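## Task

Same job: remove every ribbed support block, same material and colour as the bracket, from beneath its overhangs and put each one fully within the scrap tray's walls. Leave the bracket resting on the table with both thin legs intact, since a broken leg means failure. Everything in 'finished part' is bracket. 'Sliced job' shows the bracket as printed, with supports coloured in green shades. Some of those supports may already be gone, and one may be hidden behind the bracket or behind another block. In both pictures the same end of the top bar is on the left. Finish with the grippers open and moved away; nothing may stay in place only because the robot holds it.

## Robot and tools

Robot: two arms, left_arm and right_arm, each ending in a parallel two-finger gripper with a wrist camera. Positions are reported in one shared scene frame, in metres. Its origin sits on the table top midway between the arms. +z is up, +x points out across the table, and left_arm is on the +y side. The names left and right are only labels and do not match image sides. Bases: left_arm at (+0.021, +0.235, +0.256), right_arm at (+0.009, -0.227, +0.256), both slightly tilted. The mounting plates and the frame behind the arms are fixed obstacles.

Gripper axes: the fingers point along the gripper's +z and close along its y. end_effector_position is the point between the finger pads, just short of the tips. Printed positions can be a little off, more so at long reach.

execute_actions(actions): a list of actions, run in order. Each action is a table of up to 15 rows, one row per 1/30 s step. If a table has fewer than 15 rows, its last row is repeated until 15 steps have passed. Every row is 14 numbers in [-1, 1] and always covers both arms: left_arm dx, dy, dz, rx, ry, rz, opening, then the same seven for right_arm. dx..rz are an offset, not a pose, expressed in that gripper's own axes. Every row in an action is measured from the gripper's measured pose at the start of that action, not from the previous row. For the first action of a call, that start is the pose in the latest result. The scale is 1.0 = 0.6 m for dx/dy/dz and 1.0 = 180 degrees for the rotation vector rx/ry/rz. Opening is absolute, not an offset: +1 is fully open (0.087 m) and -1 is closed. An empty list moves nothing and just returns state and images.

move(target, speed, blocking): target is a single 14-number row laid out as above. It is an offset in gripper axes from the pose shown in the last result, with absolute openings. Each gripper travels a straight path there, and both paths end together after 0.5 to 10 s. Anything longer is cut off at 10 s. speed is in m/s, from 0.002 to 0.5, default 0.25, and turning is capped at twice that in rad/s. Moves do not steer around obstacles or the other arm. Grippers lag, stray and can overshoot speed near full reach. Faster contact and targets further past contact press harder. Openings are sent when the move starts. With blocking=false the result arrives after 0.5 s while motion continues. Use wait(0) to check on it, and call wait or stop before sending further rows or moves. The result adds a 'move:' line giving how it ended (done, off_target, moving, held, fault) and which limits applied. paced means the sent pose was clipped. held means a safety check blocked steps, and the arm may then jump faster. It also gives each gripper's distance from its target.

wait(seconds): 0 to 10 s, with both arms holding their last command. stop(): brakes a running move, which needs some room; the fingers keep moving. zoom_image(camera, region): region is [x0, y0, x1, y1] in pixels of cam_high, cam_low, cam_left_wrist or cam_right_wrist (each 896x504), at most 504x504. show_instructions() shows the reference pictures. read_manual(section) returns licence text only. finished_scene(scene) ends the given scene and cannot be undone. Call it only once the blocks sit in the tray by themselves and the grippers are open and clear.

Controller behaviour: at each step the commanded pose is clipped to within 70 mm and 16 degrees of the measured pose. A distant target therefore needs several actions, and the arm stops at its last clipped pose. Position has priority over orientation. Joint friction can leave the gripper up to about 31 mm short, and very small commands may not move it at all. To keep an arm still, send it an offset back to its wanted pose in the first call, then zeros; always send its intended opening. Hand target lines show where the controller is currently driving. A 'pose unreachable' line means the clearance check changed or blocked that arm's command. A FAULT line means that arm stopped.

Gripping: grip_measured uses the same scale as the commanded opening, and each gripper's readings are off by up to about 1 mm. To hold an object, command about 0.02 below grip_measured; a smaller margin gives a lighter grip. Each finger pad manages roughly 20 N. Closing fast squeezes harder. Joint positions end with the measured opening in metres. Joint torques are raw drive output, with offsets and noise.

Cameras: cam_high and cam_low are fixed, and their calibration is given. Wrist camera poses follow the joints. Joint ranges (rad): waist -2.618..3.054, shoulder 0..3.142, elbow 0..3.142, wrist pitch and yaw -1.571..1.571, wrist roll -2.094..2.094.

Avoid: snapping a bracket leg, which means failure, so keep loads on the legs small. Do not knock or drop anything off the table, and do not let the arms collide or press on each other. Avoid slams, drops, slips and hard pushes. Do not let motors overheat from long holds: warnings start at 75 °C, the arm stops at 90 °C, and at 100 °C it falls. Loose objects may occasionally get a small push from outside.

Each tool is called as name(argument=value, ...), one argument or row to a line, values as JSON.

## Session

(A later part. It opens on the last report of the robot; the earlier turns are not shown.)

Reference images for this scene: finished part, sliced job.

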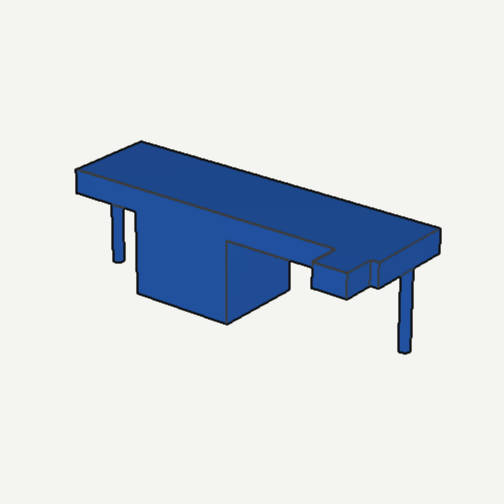

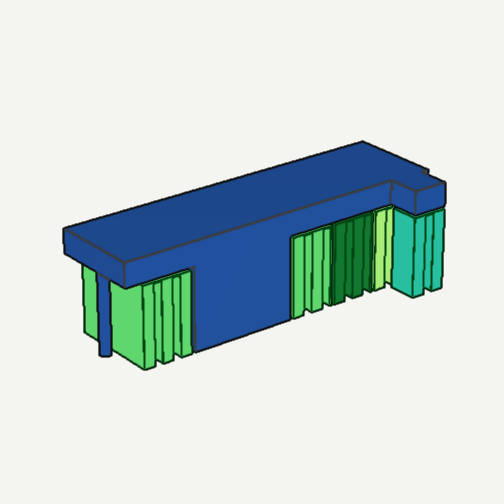

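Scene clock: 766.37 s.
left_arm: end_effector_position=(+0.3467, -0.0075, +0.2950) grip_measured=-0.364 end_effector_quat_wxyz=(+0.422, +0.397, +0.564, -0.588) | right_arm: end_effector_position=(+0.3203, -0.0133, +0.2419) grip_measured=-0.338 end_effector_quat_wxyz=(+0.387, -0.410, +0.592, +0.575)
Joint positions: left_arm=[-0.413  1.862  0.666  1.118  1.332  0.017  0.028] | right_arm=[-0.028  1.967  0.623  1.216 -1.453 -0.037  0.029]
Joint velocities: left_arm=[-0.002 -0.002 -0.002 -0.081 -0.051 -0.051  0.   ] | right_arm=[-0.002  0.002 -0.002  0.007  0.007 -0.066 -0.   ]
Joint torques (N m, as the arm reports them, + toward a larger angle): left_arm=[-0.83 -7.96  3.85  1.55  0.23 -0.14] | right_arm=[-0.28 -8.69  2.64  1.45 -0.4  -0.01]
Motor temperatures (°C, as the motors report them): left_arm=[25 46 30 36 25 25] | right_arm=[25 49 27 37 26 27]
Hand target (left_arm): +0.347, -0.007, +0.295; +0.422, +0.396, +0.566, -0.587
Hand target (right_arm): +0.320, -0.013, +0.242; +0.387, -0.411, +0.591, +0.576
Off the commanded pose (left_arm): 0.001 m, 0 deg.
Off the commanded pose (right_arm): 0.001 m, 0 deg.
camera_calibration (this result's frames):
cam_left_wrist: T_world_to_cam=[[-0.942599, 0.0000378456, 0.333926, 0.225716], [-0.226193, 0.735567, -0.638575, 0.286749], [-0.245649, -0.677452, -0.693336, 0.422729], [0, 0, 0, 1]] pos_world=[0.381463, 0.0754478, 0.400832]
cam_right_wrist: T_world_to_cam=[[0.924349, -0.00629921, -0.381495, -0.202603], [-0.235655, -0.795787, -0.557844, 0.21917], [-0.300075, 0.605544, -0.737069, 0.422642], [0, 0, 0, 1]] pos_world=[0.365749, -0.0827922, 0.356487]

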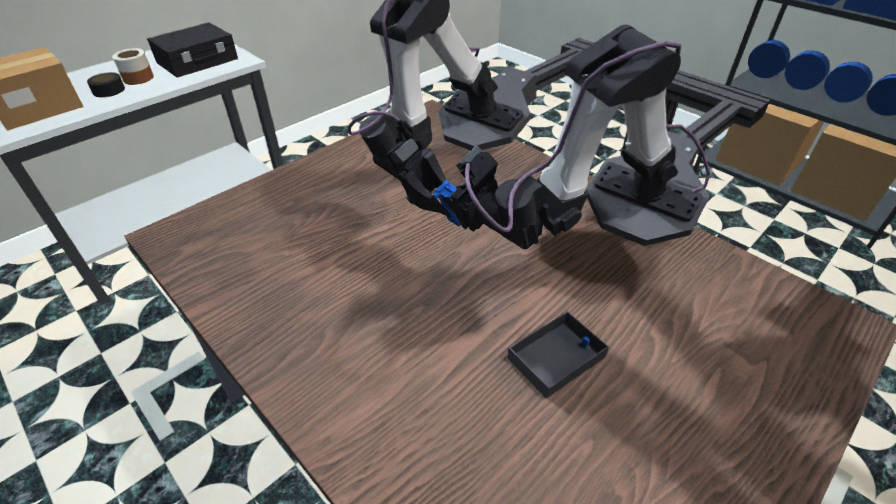

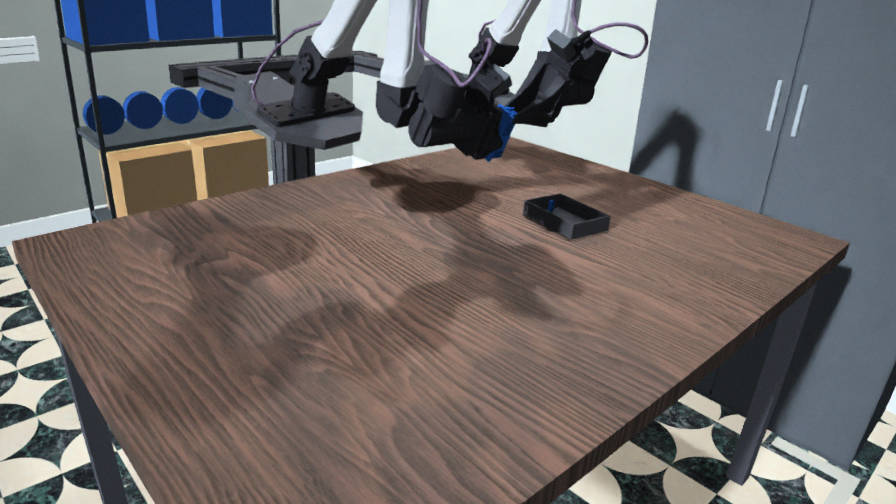

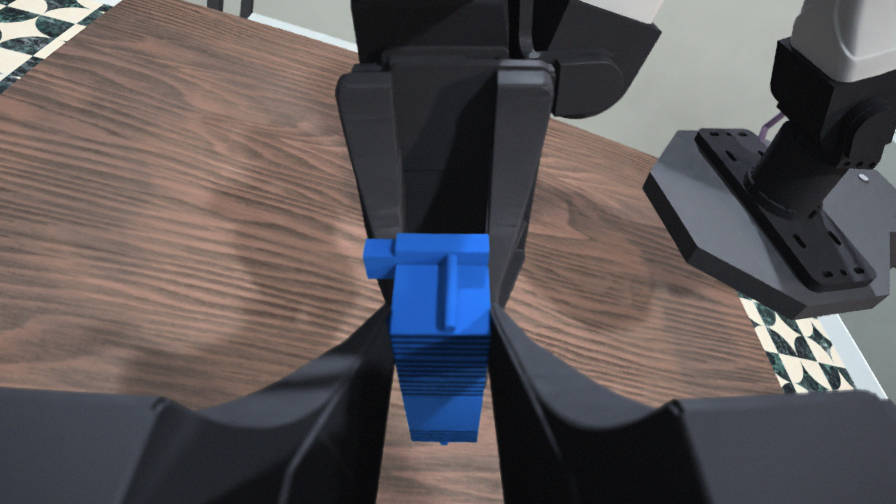

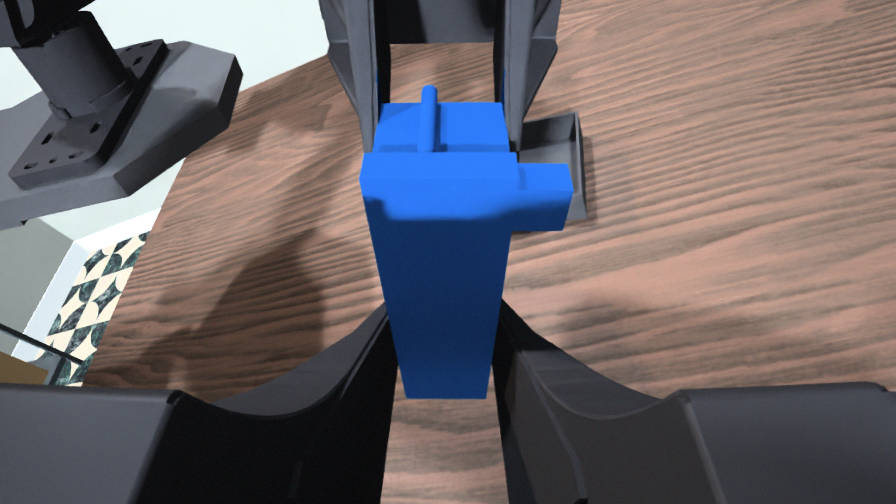

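execute_actions(
  actions=[
    [[0.0000,0.0015,0,-0.0016,0,0,-0.45,0.0001,-0.0015,0,0.0016,0.0001,0,-0.44],[0.0001,0.0029,0,-0.0032,0.0001,0,-0.45,0.0001,-0.0029,0,0.0032,0.0001,0,-0.44],[0.0001,0.0044,0,-0.0048,0.0001,0,-0.45,0.0002,-0.0044,0,0.0048,0.0002,0,-0.44],[0.0001,0.0058,-0.0001,-0.0064,0.0001,0,-0.45,0.0002,-0.0058,-0.0001,0.0064,0.0002,0,-0.44],[0.0001,0.0073,-0.0001,-0.0080,0.0001,0,-0.45,0.0003,-0.0073,-0.0002,0.0080,0.0003,0,-0.44],[0.0002,0.0088,-0.0002,-0.0095,0.0002,0,-0.45,0.0003,-0.0088,-0.0002,0.0095,0.0004,0,-0.44],[0.0002,0.0102,-0.0002,-0.0111,0.0002,0,-0.45,0.0004,-0.0102,-0.0003,0.0111,0.0004,0,-0.44],[0.0002,0.0117,-0.0003,-0.0127,0.0002,0,-0.45,0.0004,-0.0117,-0.0004,0.0127,0.0005,0,-0.44],[0.0002,0.0131,-0.0003,-0.0143,0.0002,0,-0.45,0.0005,-0.0131,-0.0004,0.0143,0.0005,0,-0.44],[0.0003,0.0146,-0.0004,-0.0159,0.0003,0,-0.45,0.0006,-0.0146,-0.0005,0.0159,0.0006,0,-0.44],[0.0003,0.0161,-0.0005,-0.0175,0.0003,0,-0.45,0.0006,-0.0161,-0.0006,0.0175,0.0006,0,-0.44],[0.0003,0.0175,-0.0006,-0.0191,0.0003,0,-0.45,0.0007,-0.0175,-0.0007,0.0191,0.0007,0,-0.44],[0.0003,0.0190,-0.0007,-0.0207,0.0004,0,-0.45,0.0007,-0.0190,-0.0008,0.0207,0.0008,0,-0.44],[0.0004,0.0204,-0.0008,-0.0223,0.0004,0,-0.45,0.0008,-0.0204,-0.0009,0.0223,0.0008,0,-0.44],[0.0004,0.0204,-0.0008,-0.0223,0.0004,0,-0.45,0.0008,-0.0204,-0.0009,0.0223,0.0008,0,-0.44]],
  ],
)

Scene clock: 780.73 s.
left_arm: end_effector_position=(+0.3493, -0.0075, +0.2940) grip_measured=-0.364 end_effector_quat_wxyz=(+0.425, +0.394, +0.569, -0.584) | right_arm: end_effector_position=(+0.3232, -0.0134, +0.2407) grip_measured=-0.338 end_effector_quat_wxyz=(+0.391, -0.407, +0.598, +0.570)
Joint positions: left_arm=[-0.413  1.862  0.666  1.118  1.316  0.017  0.028] | right_arm=[-0.028  1.967  0.623  1.216 -1.435 -0.037  0.029]
Joint velocities: left_arm=[ 0.022 -0.002  0.002 -0.022 -0.081 -0.037 -0.001] | right_arm=[ 0.002  0.002 -0.002 -0.051  0.037  0.037 -0.001]
Joint torques (N m, as the arm reports them, + toward a larger angle): left_arm=[-0.83 -8.02  3.8   1.56 -0.26 -0.15] | right_arm=[-0.36 -8.72  2.56  1.53  0.22  0.03]
Motor temperatures (°C, as the motors report them): left_arm=[25 47 30 36 25 25] | right_arm=[25 49 27 37 26 27]
Hand target (left_arm): +0.358, -0.007, +0.291; +0.435, +0.383, +0.584, -0.568
Hand target (right_arm): +0.331, -0.014, +0.237; +0.401, -0.397, +0.612, +0.554
Off the commanded pose (left_arm): 0.009 m, 3 deg.
Off the commanded pose (right_arm): 0.009 m, 3 deg.
camera_calibration (this result's frames):
cam_left_wrist: T_world_to_cam=[[-0.942227, -0.0159645, 0.334596, 0.228081], [-0.237723, 0.735599, -0.634335, 0.289499], [-0.236001, -0.677229, -0.696896, 0.42039], [0, 0, 0, 1]] pos_world=[0.382938, 0.0753858, 0.400292]
cam_right_wrist: T_world_to_cam=[[0.924372, -0.024209, -0.380722, -0.206182], [-0.248337, -0.795764, -0.552348, 0.221877], [-0.289593, 0.605123, -0.741594, 0.420324], [0, 0, 0, 1]] pos_world=[0.367412, -0.0827768, 0.355765]

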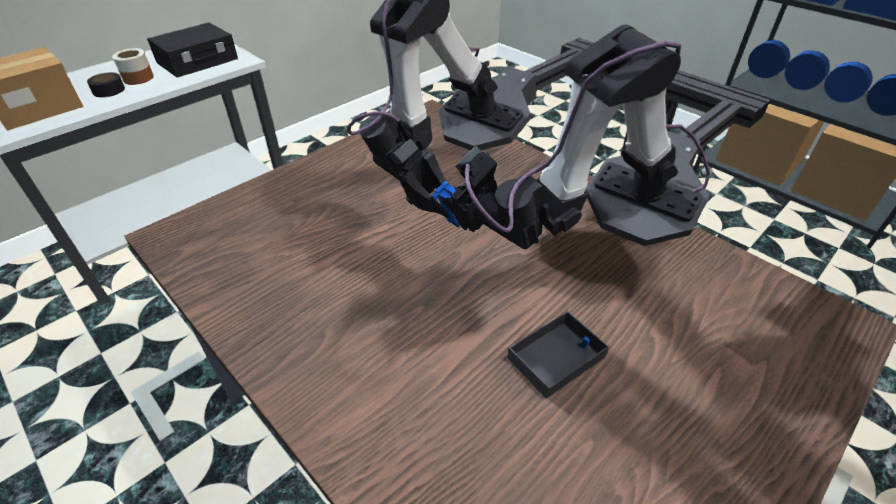

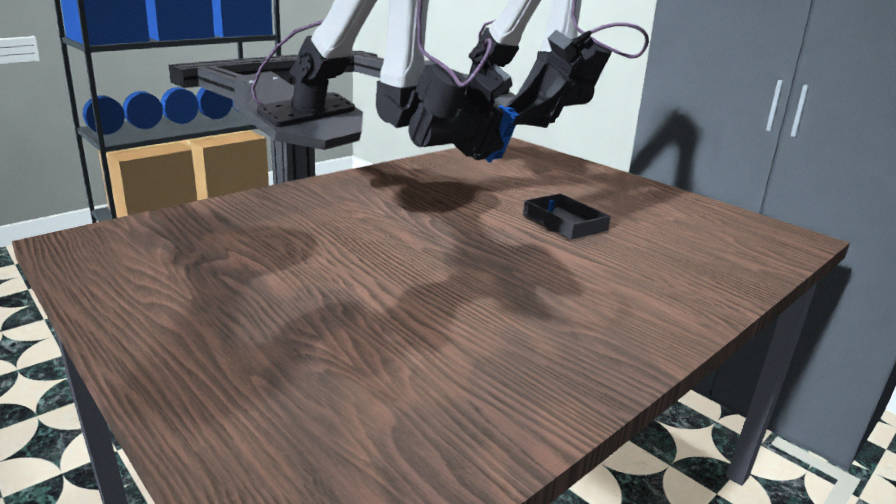

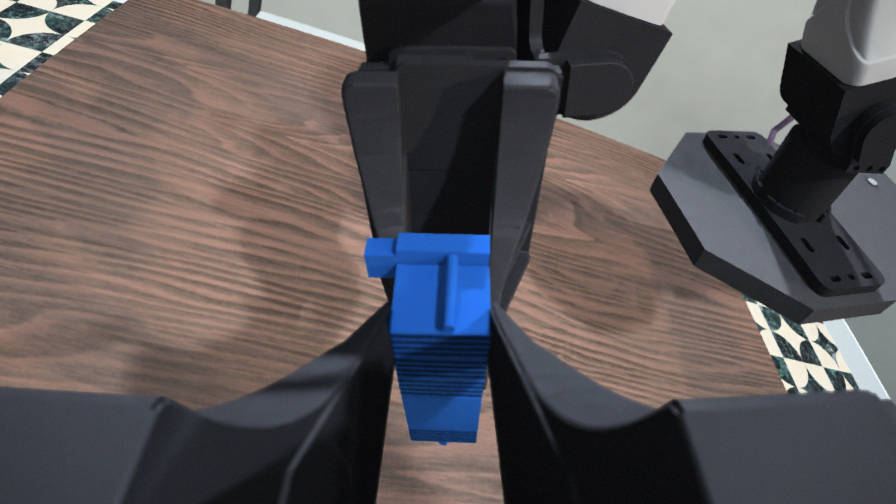

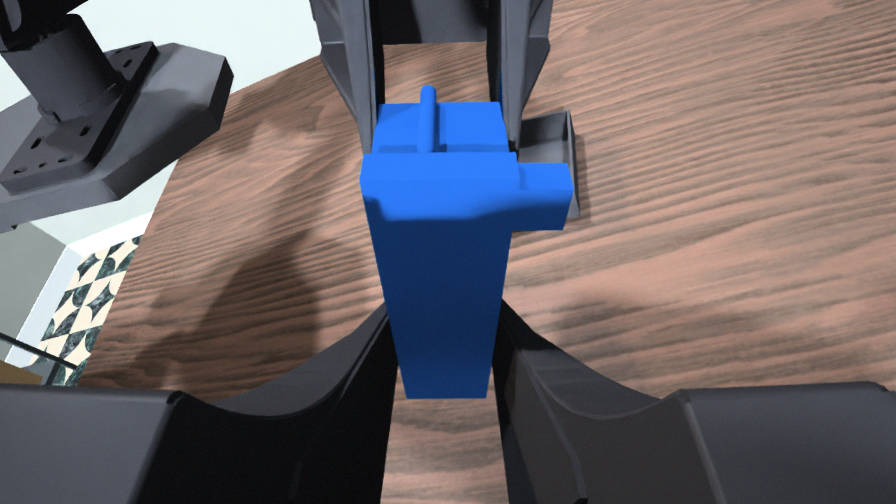

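execute_actions(
  actions=[
    [[0.0003,0.0161,-0.0005,-0.0175,0.0003,0,-0.45,0.0006,-0.0161,-0.0006,0.0175,0.0006,0,-0.44],[0.0003,0.0168,-0.0005,-0.0183,0.0003,0,-0.45,0.0006,-0.0168,-0.0007,0.0183,0.0007,0,-0.44],[0.0003,0.0175,-0.0006,-0.0191,0.0003,0,-0.45,0.0007,-0.0175,-0.0007,0.0191,0.0007,0,-0.44],[0.0003,0.0183,-0.0006,-0.0199,0.0003,0,-0.45,0.0007,-0.0183,-0.0008,0.0199,0.0007,0,-0.44],[0.0003,0.0190,-0.0007,-0.0207,0.0004,0,-0.45,0.0007,-0.0190,-0.0008,0.0207,0.0008,0,-0.44],[0.0003,0.0197,-0.0007,-0.0215,0.0004,0,-0.45,0.0007,-0.0197,-0.0009,0.0215,0.0008,0,-0.44],[0.0004,0.0204,-0.0008,-0.0223,0.0004,0,-0.45,0.0008,-0.0204,-0.0009,0.0223,0.0008,0,-0.44],[0.0004,0.0212,-0.0008,-0.0231,0.0004,0,-0.45,0.0008,-0.0212,-0.0010,0.0231,0.0009,0,-0.44],[0.0004,0.0219,-0.0009,-0.0239,0.0004,0,-0.45,0.0008,-0.0219,-0.0010,0.0239,0.0009,0,-0.44],[0.0004,0.0226,-0.0009,-0.0246,0.0004,0,-0.45,0.0009,-0.0226,-0.0011,0.0246,0.0009,0,-0.44],[0.0004,0.0234,-0.0010,-0.0254,0.0004,0,-0.45,0.0009,-0.0234,-0.0012,0.0254,0.0009,0,-0.44],[0.0004,0.0241,-0.0011,-0.0262,0.0004,0,-0.45,0.0009,-0.0241,-0.0012,0.0262,0.0010,0,-0.44],[0.0004,0.0248,-0.0011,-0.0270,0.0005,0,-0.45,0.0009,-0.0248,-0.0013,0.0270,0.0010,0,-0.44],[0.0004,0.0256,-0.0012,-0.0278,0.0005,0,-0.45,0.0010,-0.0256,-0.0014,0.0278,0.0010,0,-0.44],[0.0005,0.0263,-0.0013,-0.0286,0.0005,0,-0.45,0.0010,-0.0263,-0.0015,0.0286,0.0011,0,-0.44]],
  ],
)

Scene clock: 787.87 s.
left_arm: end_effector_position=(+0.3573, -0.0071, +0.2910) grip_measured=-0.364 end_effector_quat_wxyz=(+0.434, +0.384, +0.583, -0.569) | right_arm: end_effector_position=(+0.3307, -0.0138, +0.2378) grip_measured=-0.338 end_effector_quat_wxyz=(+0.400, -0.399, +0.610, +0.555)
Joint positions: left_arm=[-0.413  1.862  0.666  1.118  1.267  0.017  0.028] | right_arm=[-0.028  1.967  0.623  1.219 -1.39  -0.037  0.029]
Joint velocities: left_arm=[-0.007 -0.012  0.012  0.051 -0.051 -0.022 -0.   ] | right_arm=[ 0.007  0.002 -0.002 -0.066  0.154 -0.022 -0.   ]
Joint torques (N m, as the arm reports them, + toward a larger angle): left_arm=[-0.79 -8.05  3.89  1.56  0.01 -0.15] | right_arm=[-0.44 -8.75  2.62  1.51  0.02  0.04]
Motor temperatures (°C, as the motors report them): left_arm=[25 47 30 37 25 25] | right_arm=[25 49 27 37 26 27]
Hand target (left_arm): +0.364, -0.006, +0.289; +0.442, +0.375, +0.595, -0.557
Hand target (right_arm): +0.338, -0.015, +0.235; +0.408, -0.390, +0.623, +0.542
Off the commanded pose (left_arm): 0.007 m, 2 deg.
Off the commanded pose (right_arm): 0.008 m, 3 deg.
camera_calibration (this result's frames):
cam_left_wrist: T_world_to_cam=[[-0.939607, -0.0646918, 0.336087, 0.23493], [-0.272825, 0.734486, -0.621367, 0.298058], [-0.206654, -0.675533, -0.707778, 0.413116], [0, 0, 0, 1]] pos_world=[0.387431, 0.0753519, 0.398641]
cam_right_wrist: T_world_to_cam=[[0.924128, -0.0690264, -0.375795, -0.2159], [-0.278765, -0.794435, -0.539596, 0.228863], [-0.261298, 0.603414, -0.753402, 0.413994], [0, 0, 0, 1]] pos_world=[0.371495, -0.0828959, 0.354263]

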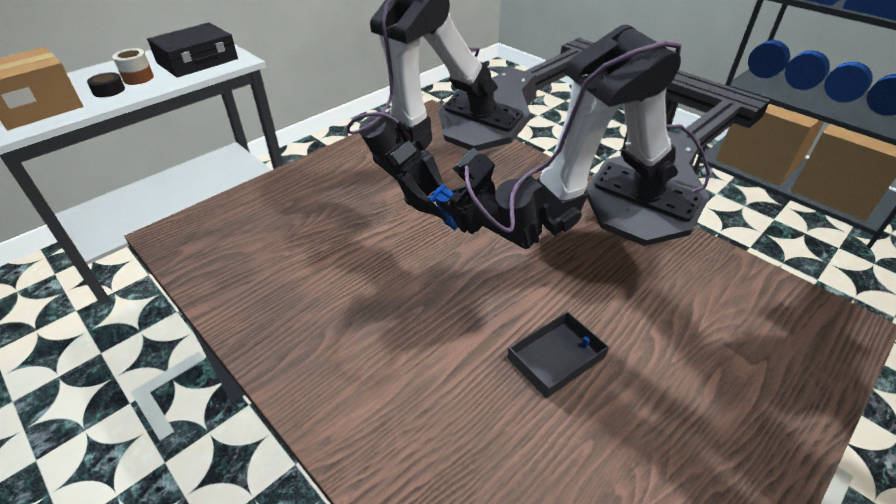

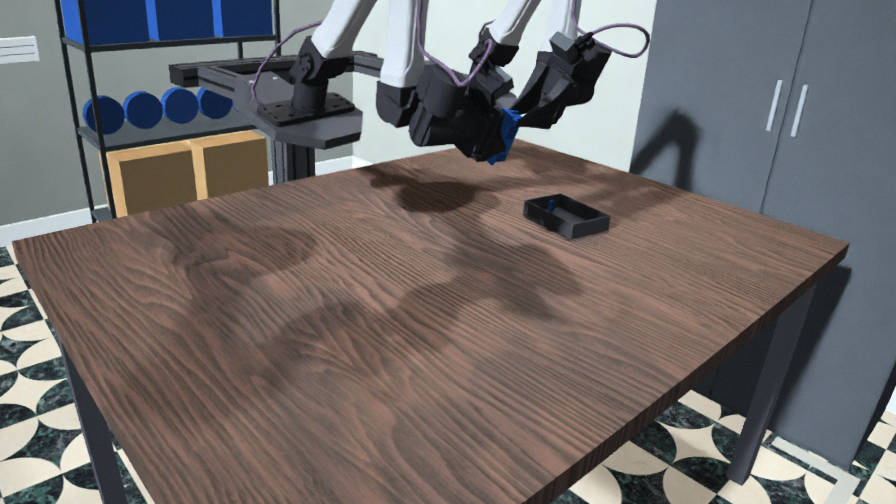

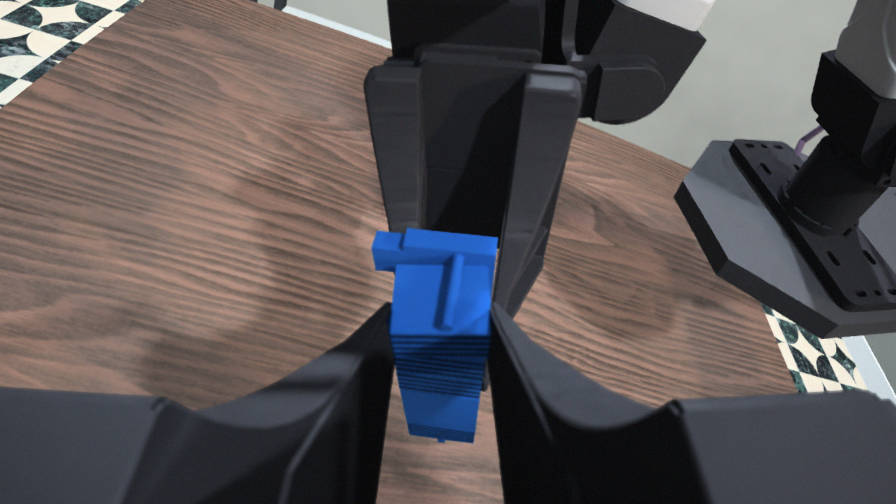

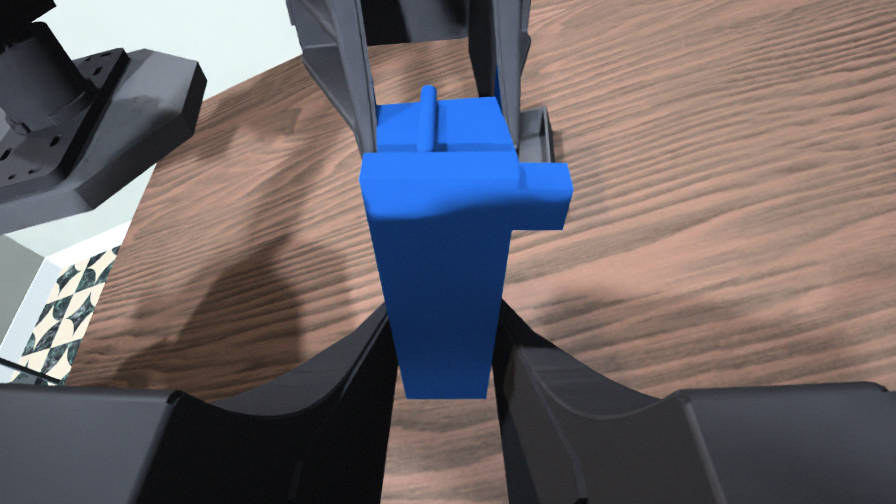

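move(
  target=[0.002,0.0142,-0.0558,0,-0.0026,-0.0006,-0.45, 0,0,0,0,0,0,-0.44],
  speed=0.04,
)

Scene clock: 816.27 s.
left_arm: end_effector_position=(+0.3633, +0.0237, +0.2886) grip_measured=-0.365 end_effector_quat_wxyz=(+0.438, +0.383, +0.581, -0.570) | right_arm: end_effector_position=(+0.3300, -0.0102, +0.2390) grip_measured=-0.338 end_effector_quat_wxyz=(+0.403, -0.404, +0.605, +0.555)
Joint positions: left_arm=[-0.312  1.862  0.666  1.118  1.367  0.024  0.028] | right_arm=[-0.017  1.967  0.623  1.231 -1.386 -0.037  0.029]
Joint velocities: left_arm=[ 0.002  0.012 -0.017 -0.081 -0.066 -0.007 -0.001] | right_arm=[-0.022 -0.002 -0.002  0.022 -0.037  0.022  0.   ]
Joint torques (N m, as the arm reports them, + toward a larger angle): left_arm=[ 0.54 -7.57  3.7   1.46  0.4  -0.11] | right_arm=[-1.22 -8.67  2.57  1.42 -0.39  0.03]
Motor temperatures (°C, as the motors report them): left_arm=[25 48 30 37 25 25] | right_arm=[25 49 27 37 25 27]
Hand target (left_arm): +0.363, +0.027, +0.286; +0.435, +0.382, +0.582, -0.571
Hand target (right_arm): +0.331, -0.014, +0.238; +0.400, -0.399, +0.610, +0.555
Off the commanded pose (left_arm): 0.004 m, 0 deg.
Off the commanded pose (right_arm): 0.004 m, 1 deg.
move: done
camera_calibration (this result's frames):
cam_left_wrist: T_world_to_cam=[[-0.941189, -0.065123, 0.331545, 0.245251], [-0.271615, 0.729467, -0.627777, 0.277052], [-0.200969, -0.680909, -0.704254, 0.430491], [0, 0, 0, 1]] pos_world=[0.392594, 0.106997, 0.39579]
cam_right_wrist: T_world_to_cam=[[0.928867, -0.0617897, -0.365223, -0.218585], [-0.267193, -0.79465, -0.545105, 0.229655], [-0.256543, 0.603915, -0.754634, 0.411378], [0, 0, 0, 1]] pos_world=[0.369935, -0.0794486, 0.355794]

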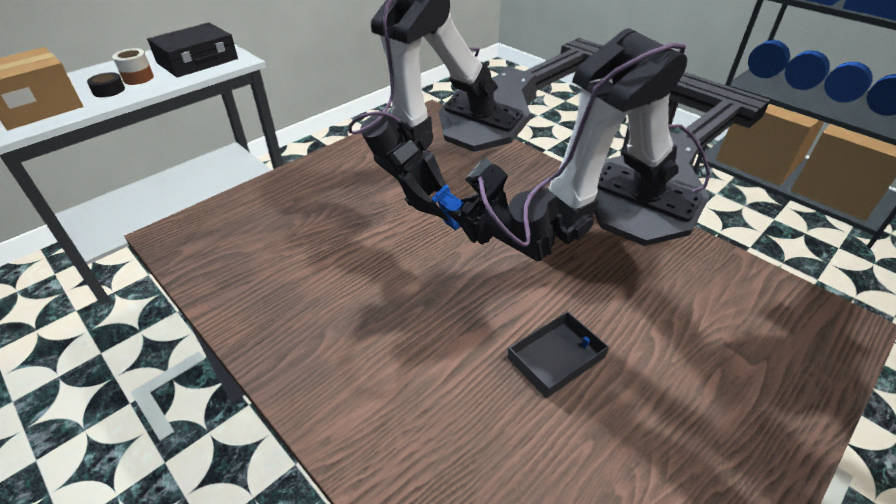

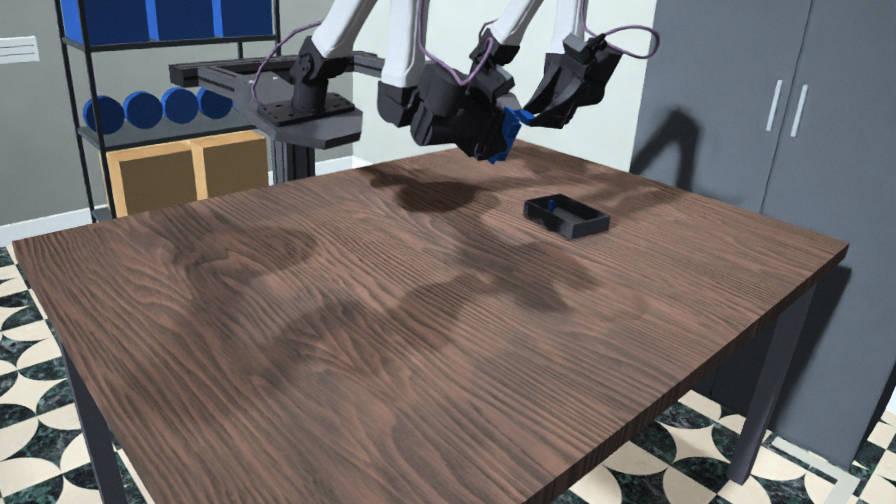

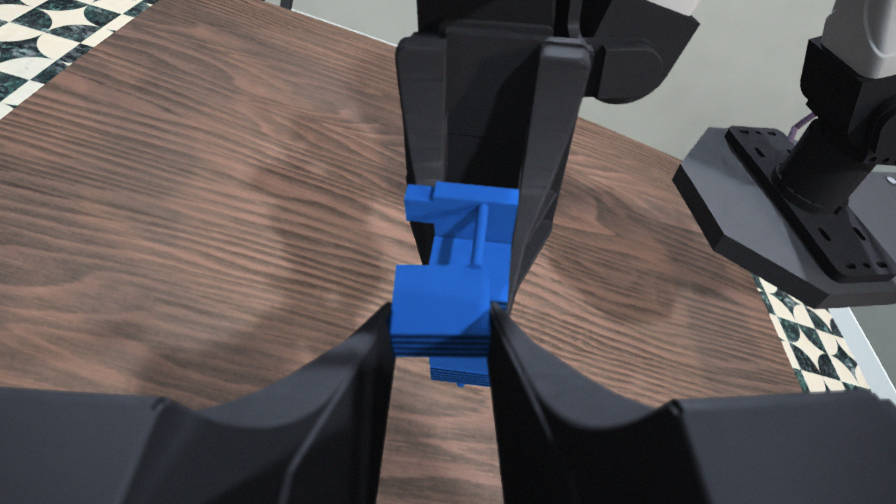

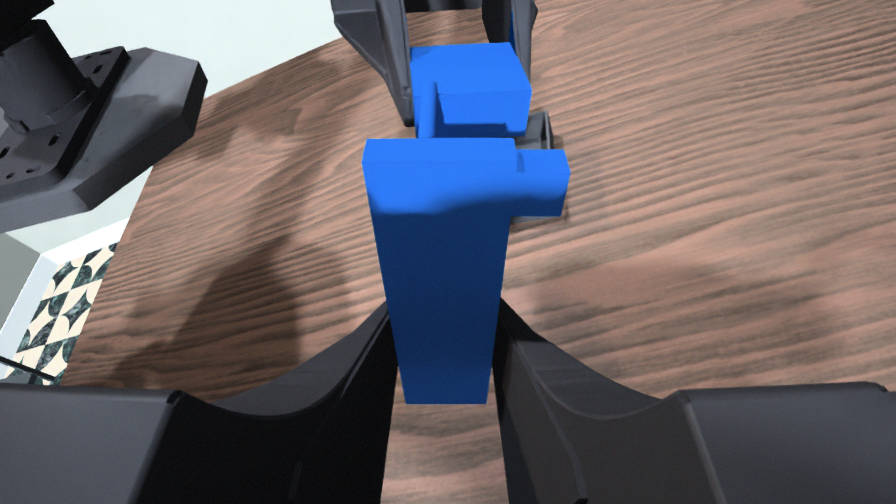

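zoom_image(
  camera="cam_left_wrist",
  region=[370, 170, 560, 400],
)

zoom_image(
  camera="cam_low",
  region=[450, 80, 590, 180],
)

Region (370, 170, 560, 400) of cam_left_wrist's 896x504 image, scaled by 2.191, with more detail than that image has; it fills the left 416 columns of this view, and the rest is white.

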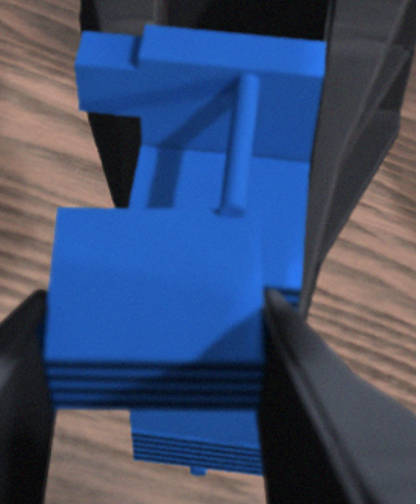

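Region (450, 80, 590, 180) of cam_low's 896x504 image, scaled by 3.600, with more detail than that image has; it fills the top 360 rows of this view, and the rest is white.

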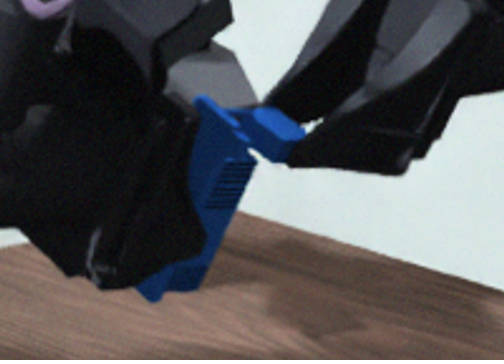

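move(
  target=[0.003,0.0055,-0.031,0,-0.0014,-0.0003,-0.45, 0,0,0,0,0,0,-0.44],
  speed=0.04,
)

Scene clock: 825.83 s.
left_arm: end_effector_position=(+0.3651, +0.0394, +0.2877) grip_measured=-0.365 end_effector_quat_wxyz=(+0.439, +0.383, +0.579, -0.570) | right_arm: end_effector_position=(+0.3301, -0.0102, +0.2391) grip_measured=-0.338 end_effector_quat_wxyz=(+0.403, -0.404, +0.605, +0.555)
Joint positions: left_arm=[-0.261  1.862  0.666  1.118  1.418  0.027  0.028] | right_arm=[-0.017  1.967  0.623  1.232 -1.386 -0.037  0.029]
Joint velocities: left_arm=[-0.007 -0.022 -0.002 -0.022  0.066  0.051  0.   ] | right_arm=[ 0.002 -0.022  0.022 -0.066  0.051 -0.051 -0.   ]
Joint torques (N m, as the arm reports them, + toward a larger angle): left_arm=[ 0.64 -7.53  3.55  1.49  0.32 -0.09] | right_arm=[-0.22 -8.73  2.65  1.51 -0.36  0.  ]
Motor temperatures (°C, as the motors report them): left_arm=[25 47 30 37 25 25] | right_arm=[25 49 27 37 25 27]
Hand target (left_arm): +0.365, +0.043, +0.285; +0.438, +0.382, +0.580, -0.570
Hand target (right_arm): +0.330, -0.010, +0.239; +0.403, -0.404, +0.605, +0.555
Off the commanded pose (left_arm): 0.004 m, 0 deg.
Off the commanded pose (right_arm): 0.000 m, 0 deg.
move: done
camera_calibration (this result's frames):
cam_left_wrist: T_world_to_cam=[[-0.942108, -0.0648181, 0.328986, 0.249296], [-0.270443, 0.726907, -0.631242, 0.266188], [-0.198226, -0.68367, -0.702354, 0.439496], [0, 0, 0, 1]] pos_world=[0.393972, 0.123135, 0.394696]
cam_right_wrist: T_world_to_cam=[[0.929142, -0.0617617, -0.364527, -0.218875], [-0.266788, -0.794593, -0.545387, 0.229646], [-0.255967, 0.603993, -0.754767, 0.41128], [0, 0, 0, 1]] pos_world=[0.369906, -0.0794534, 0.35588]

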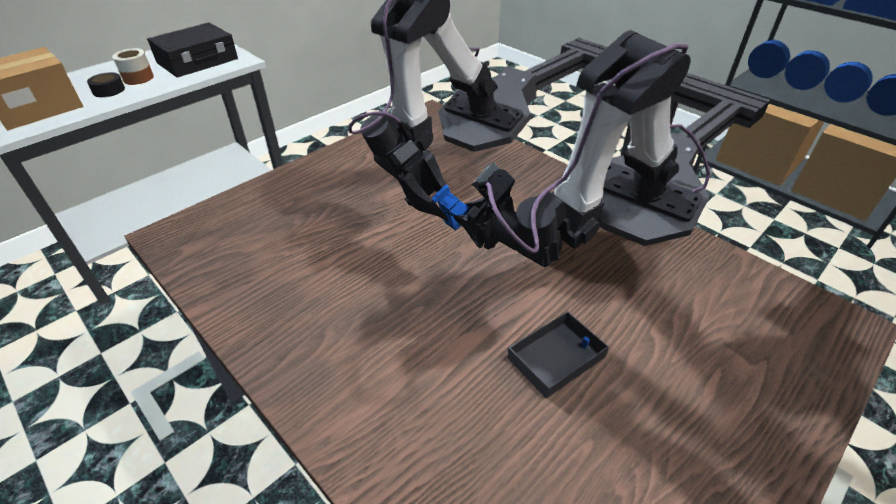

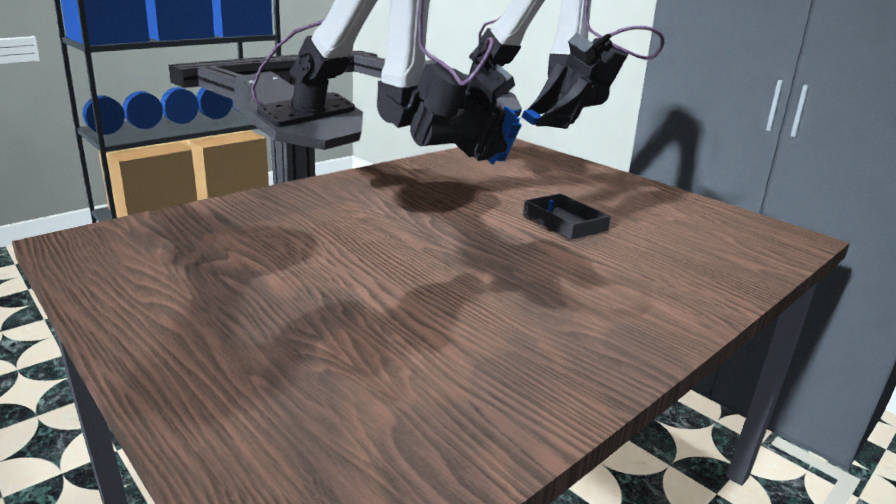

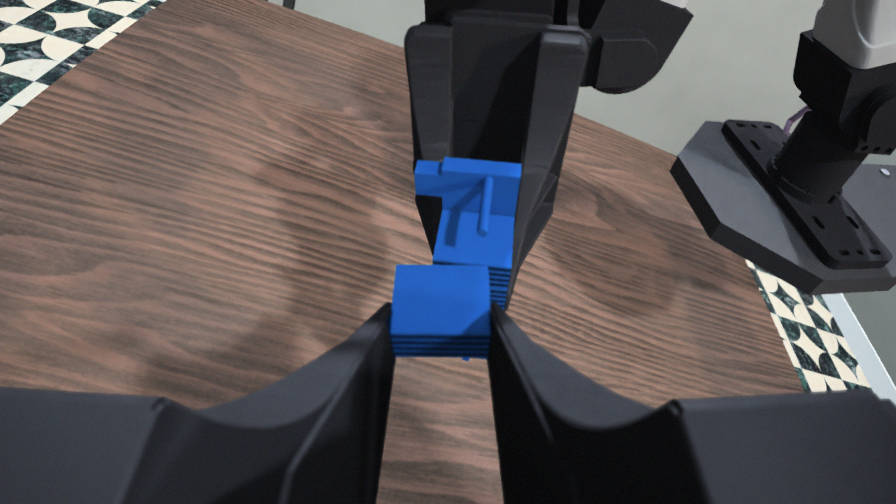

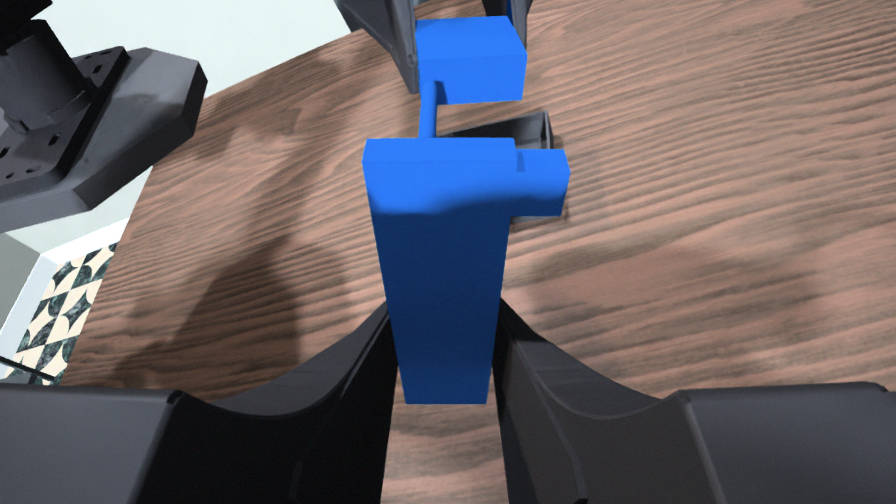

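move(
  target=[0.1125,0.1508,-0.1937,-0.2402,0.0524,-0.0891,-0.45, -0.0008,0.0204,-0.0005,-0.0223,-0.0008,0,-0.44],
  speed=0.35,
)

Scene clock: 860.23 s.
left_arm: end_effector_position=(+0.4241, +0.1537, +0.1962) grip_measured=-0.365 end_effector_quat_wxyz=(+0.433, +0.170, +0.817, -0.340) | right_arm: end_effector_position=(+0.3201, -0.0098, +0.2432) grip_measured=-0.338 end_effector_quat_wxyz=(+0.391, -0.416, +0.587, +0.574)
Joint positions: left_arm=[-0.056  1.831  0.631  0.784  0.863  0.126  0.028] | right_arm=[-0.017  1.967  0.623  1.232 -1.447 -0.037  0.029]
Joint velocities: left_arm=[-0.012  0.012 -0.002 -0.037 -0.007  0.037 -0.   ] | right_arm=[-0.017  0.002  0.012  0.081 -0.022 -0.007  0.   ]
Joint torques (N m, as the arm reports them, + toward a larger angle): left_arm=[ 0.93 -7.68  4.07  1.33  0.26 -0.23] | right_arm=[-0.22 -8.81  2.68  1.38 -0.44 -0.05]
Motor temperatures (°C, as the motors report them): left_arm=[25 47 30 37 25 25] | right_arm=[25 49 27 37 26 27]
Hand target (left_arm): +0.421, +0.158, +0.190; +0.421, +0.156, +0.827, -0.338
Hand target (right_arm): +0.319, -0.010, +0.244; +0.389, -0.417, +0.585, +0.576
Off the commanded pose (left_arm): 0.007 m, 3 deg.
Off the commanded pose (right_arm): 0.001 m, 0 deg.
move: off_target (left_arm)
camera_calibration (this result's frames):
cam_left_wrist: T_world_to_cam=[[-0.565485, -0.716037, 0.409289, 0.267017], [-0.823025, 0.522074, -0.223762, 0.327164], [-0.0534571, -0.463389, -0.884541, 0.405623], [0, 0, 0, 1]] pos_world=[0.441941, 0.208351, 0.32271]
cam_right_wrist: T_world_to_cam=[[0.930017, -0.000442119, -0.367517, -0.207051], [-0.223063, -0.795422, -0.563513, 0.219955], [-0.292082, 0.606056, -0.739854, 0.419554], [0, 0, 0, 1]] pos_world=[0.364169, -0.0794075, 0.358262]

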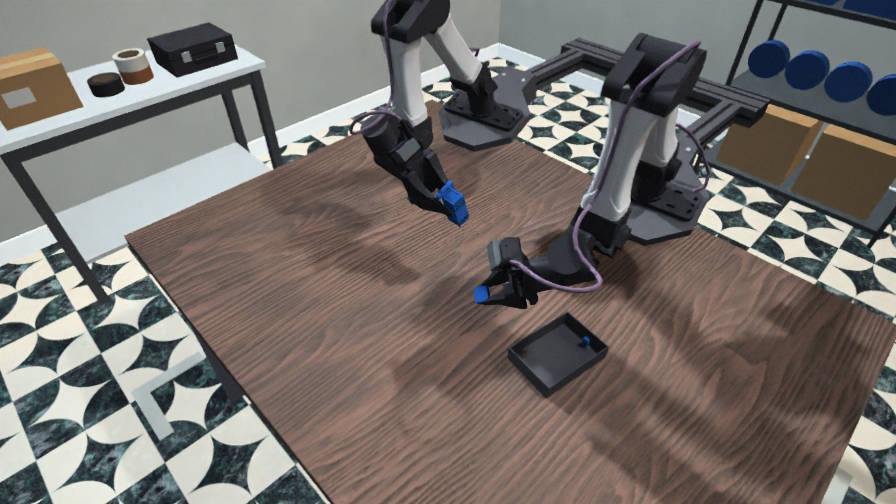

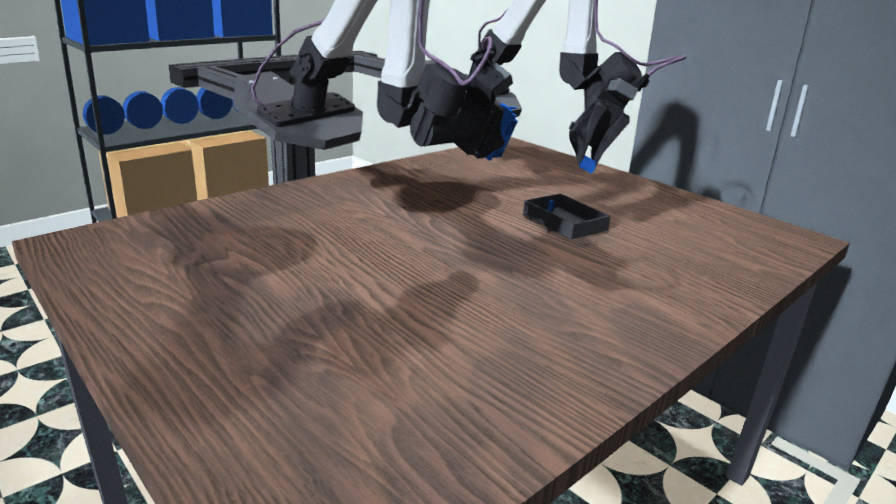

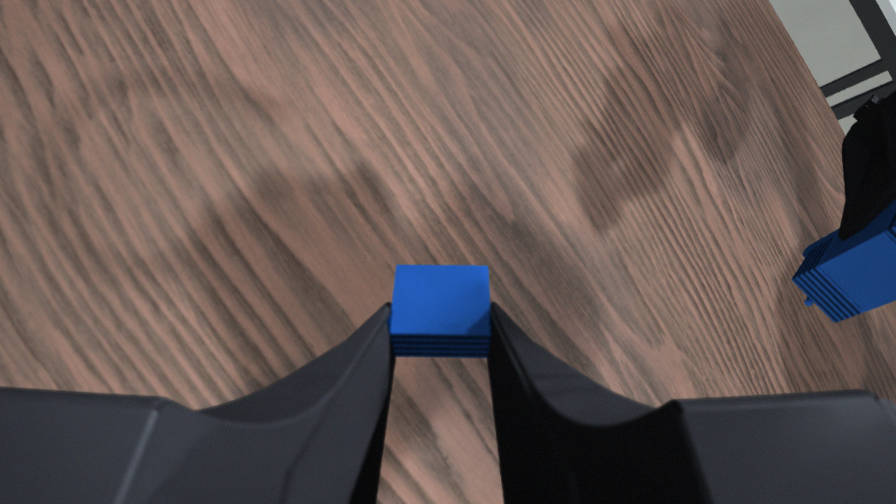

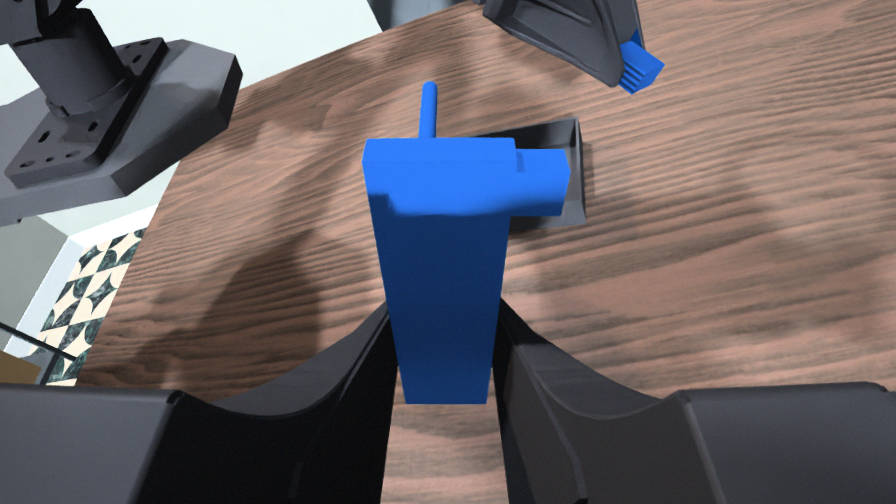

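move(
  target=[0.2895,0.096,-0.1927,-0.2017,0.3125,-0.0634,-0.45, 0,0,0,0,0,0,-0.44],
  speed=0.35,
)

Scene clock: 871.57 s.
left_arm: end_effector_position=(+0.2953, +0.2764, +0.0785) grip_measured=-0.365 end_effector_quat_wxyz=(+0.021, +0.089, +0.996, +0.002) | right_arm: end_effector_position=(+0.3201, -0.0098, +0.2432) grip_measured=-0.338 end_effector_quat_wxyz=(+0.391, -0.416, +0.587, +0.574)
Joint positions: left_arm=[-0.075  1.969  0.804 -0.083 -0.034  0.289  0.028] | right_arm=[-0.017  1.967  0.623  1.232 -1.447 -0.037  0.029]
Joint velocities: left_arm=[-0.007 -0.017 -0.007 -0.066 -0.051 -0.007 -0.   ] | right_arm=[-0.002 -0.007 -0.007  0.051  0.051 -0.007  0.   ]
Joint torques (N m, as the arm reports them, + toward a larger angle): left_arm=[-0.95 -6.19  4.56  0.28 -0.05 -0.22] | right_arm=[-0.21 -8.8   2.58  1.47 -0.34  0.01]
Motor temperatures (°C, as the motors report them): left_arm=[25 47 30 36 25 25] | right_arm=[25 49 27 37 26 27]
Hand target (left_arm): +0.291, +0.274, +0.074; +0.004, +0.092, +0.996, +0.003
Hand target (right_arm): +0.320, -0.010, +0.243; +0.391, -0.415, +0.588, +0.574
Off the commanded pose (left_arm): 0.007 m, 2 deg.
Off the commanded pose (right_arm): 0.000 m, 0 deg.
move: done
camera_calibration (this result's frames):
cam_left_wrist: T_world_to_cam=[[-0.172712, -0.984845, -0.015824, 0.321894], [-0.664397, 0.104625, 0.740021, 0.123703], [-0.72715, 0.138324, -0.672398, 0.367356], [0, 0, 0, 1]] pos_world=[0.404906, 0.25326, 0.160561]
cam_right_wrist: T_world_to_cam=[[0.930017, -0.000442119, -0.367517, -0.207051], [-0.223063, -0.795422, -0.563513, 0.219955], [-0.292082, 0.606056, -0.739854, 0.419554], [0, 0, 0, 1]] pos_world=[0.364169, -0.0794075, 0.358262]

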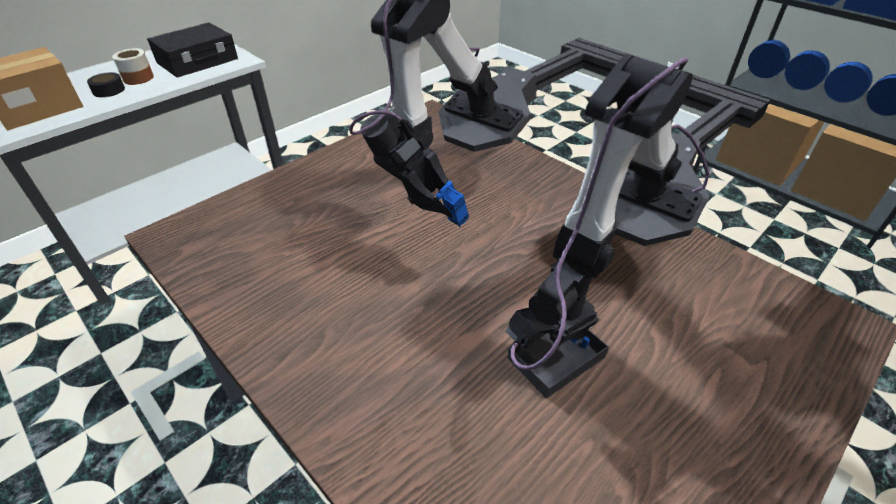

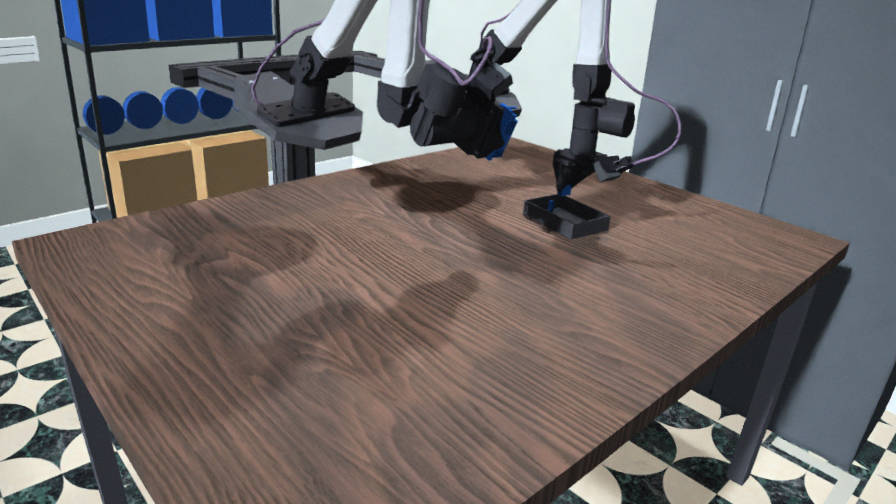

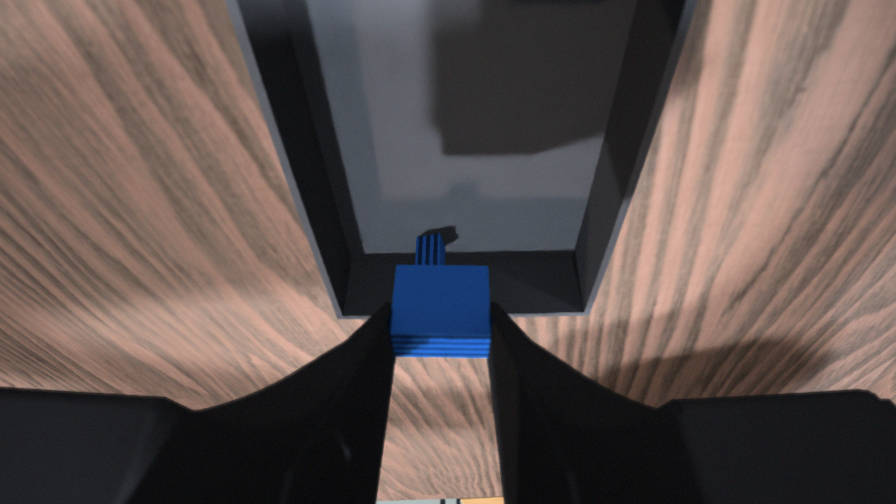

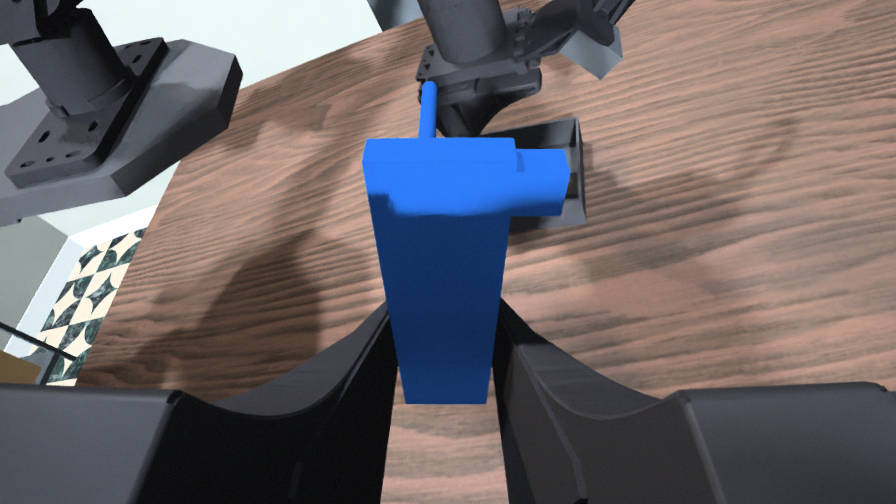

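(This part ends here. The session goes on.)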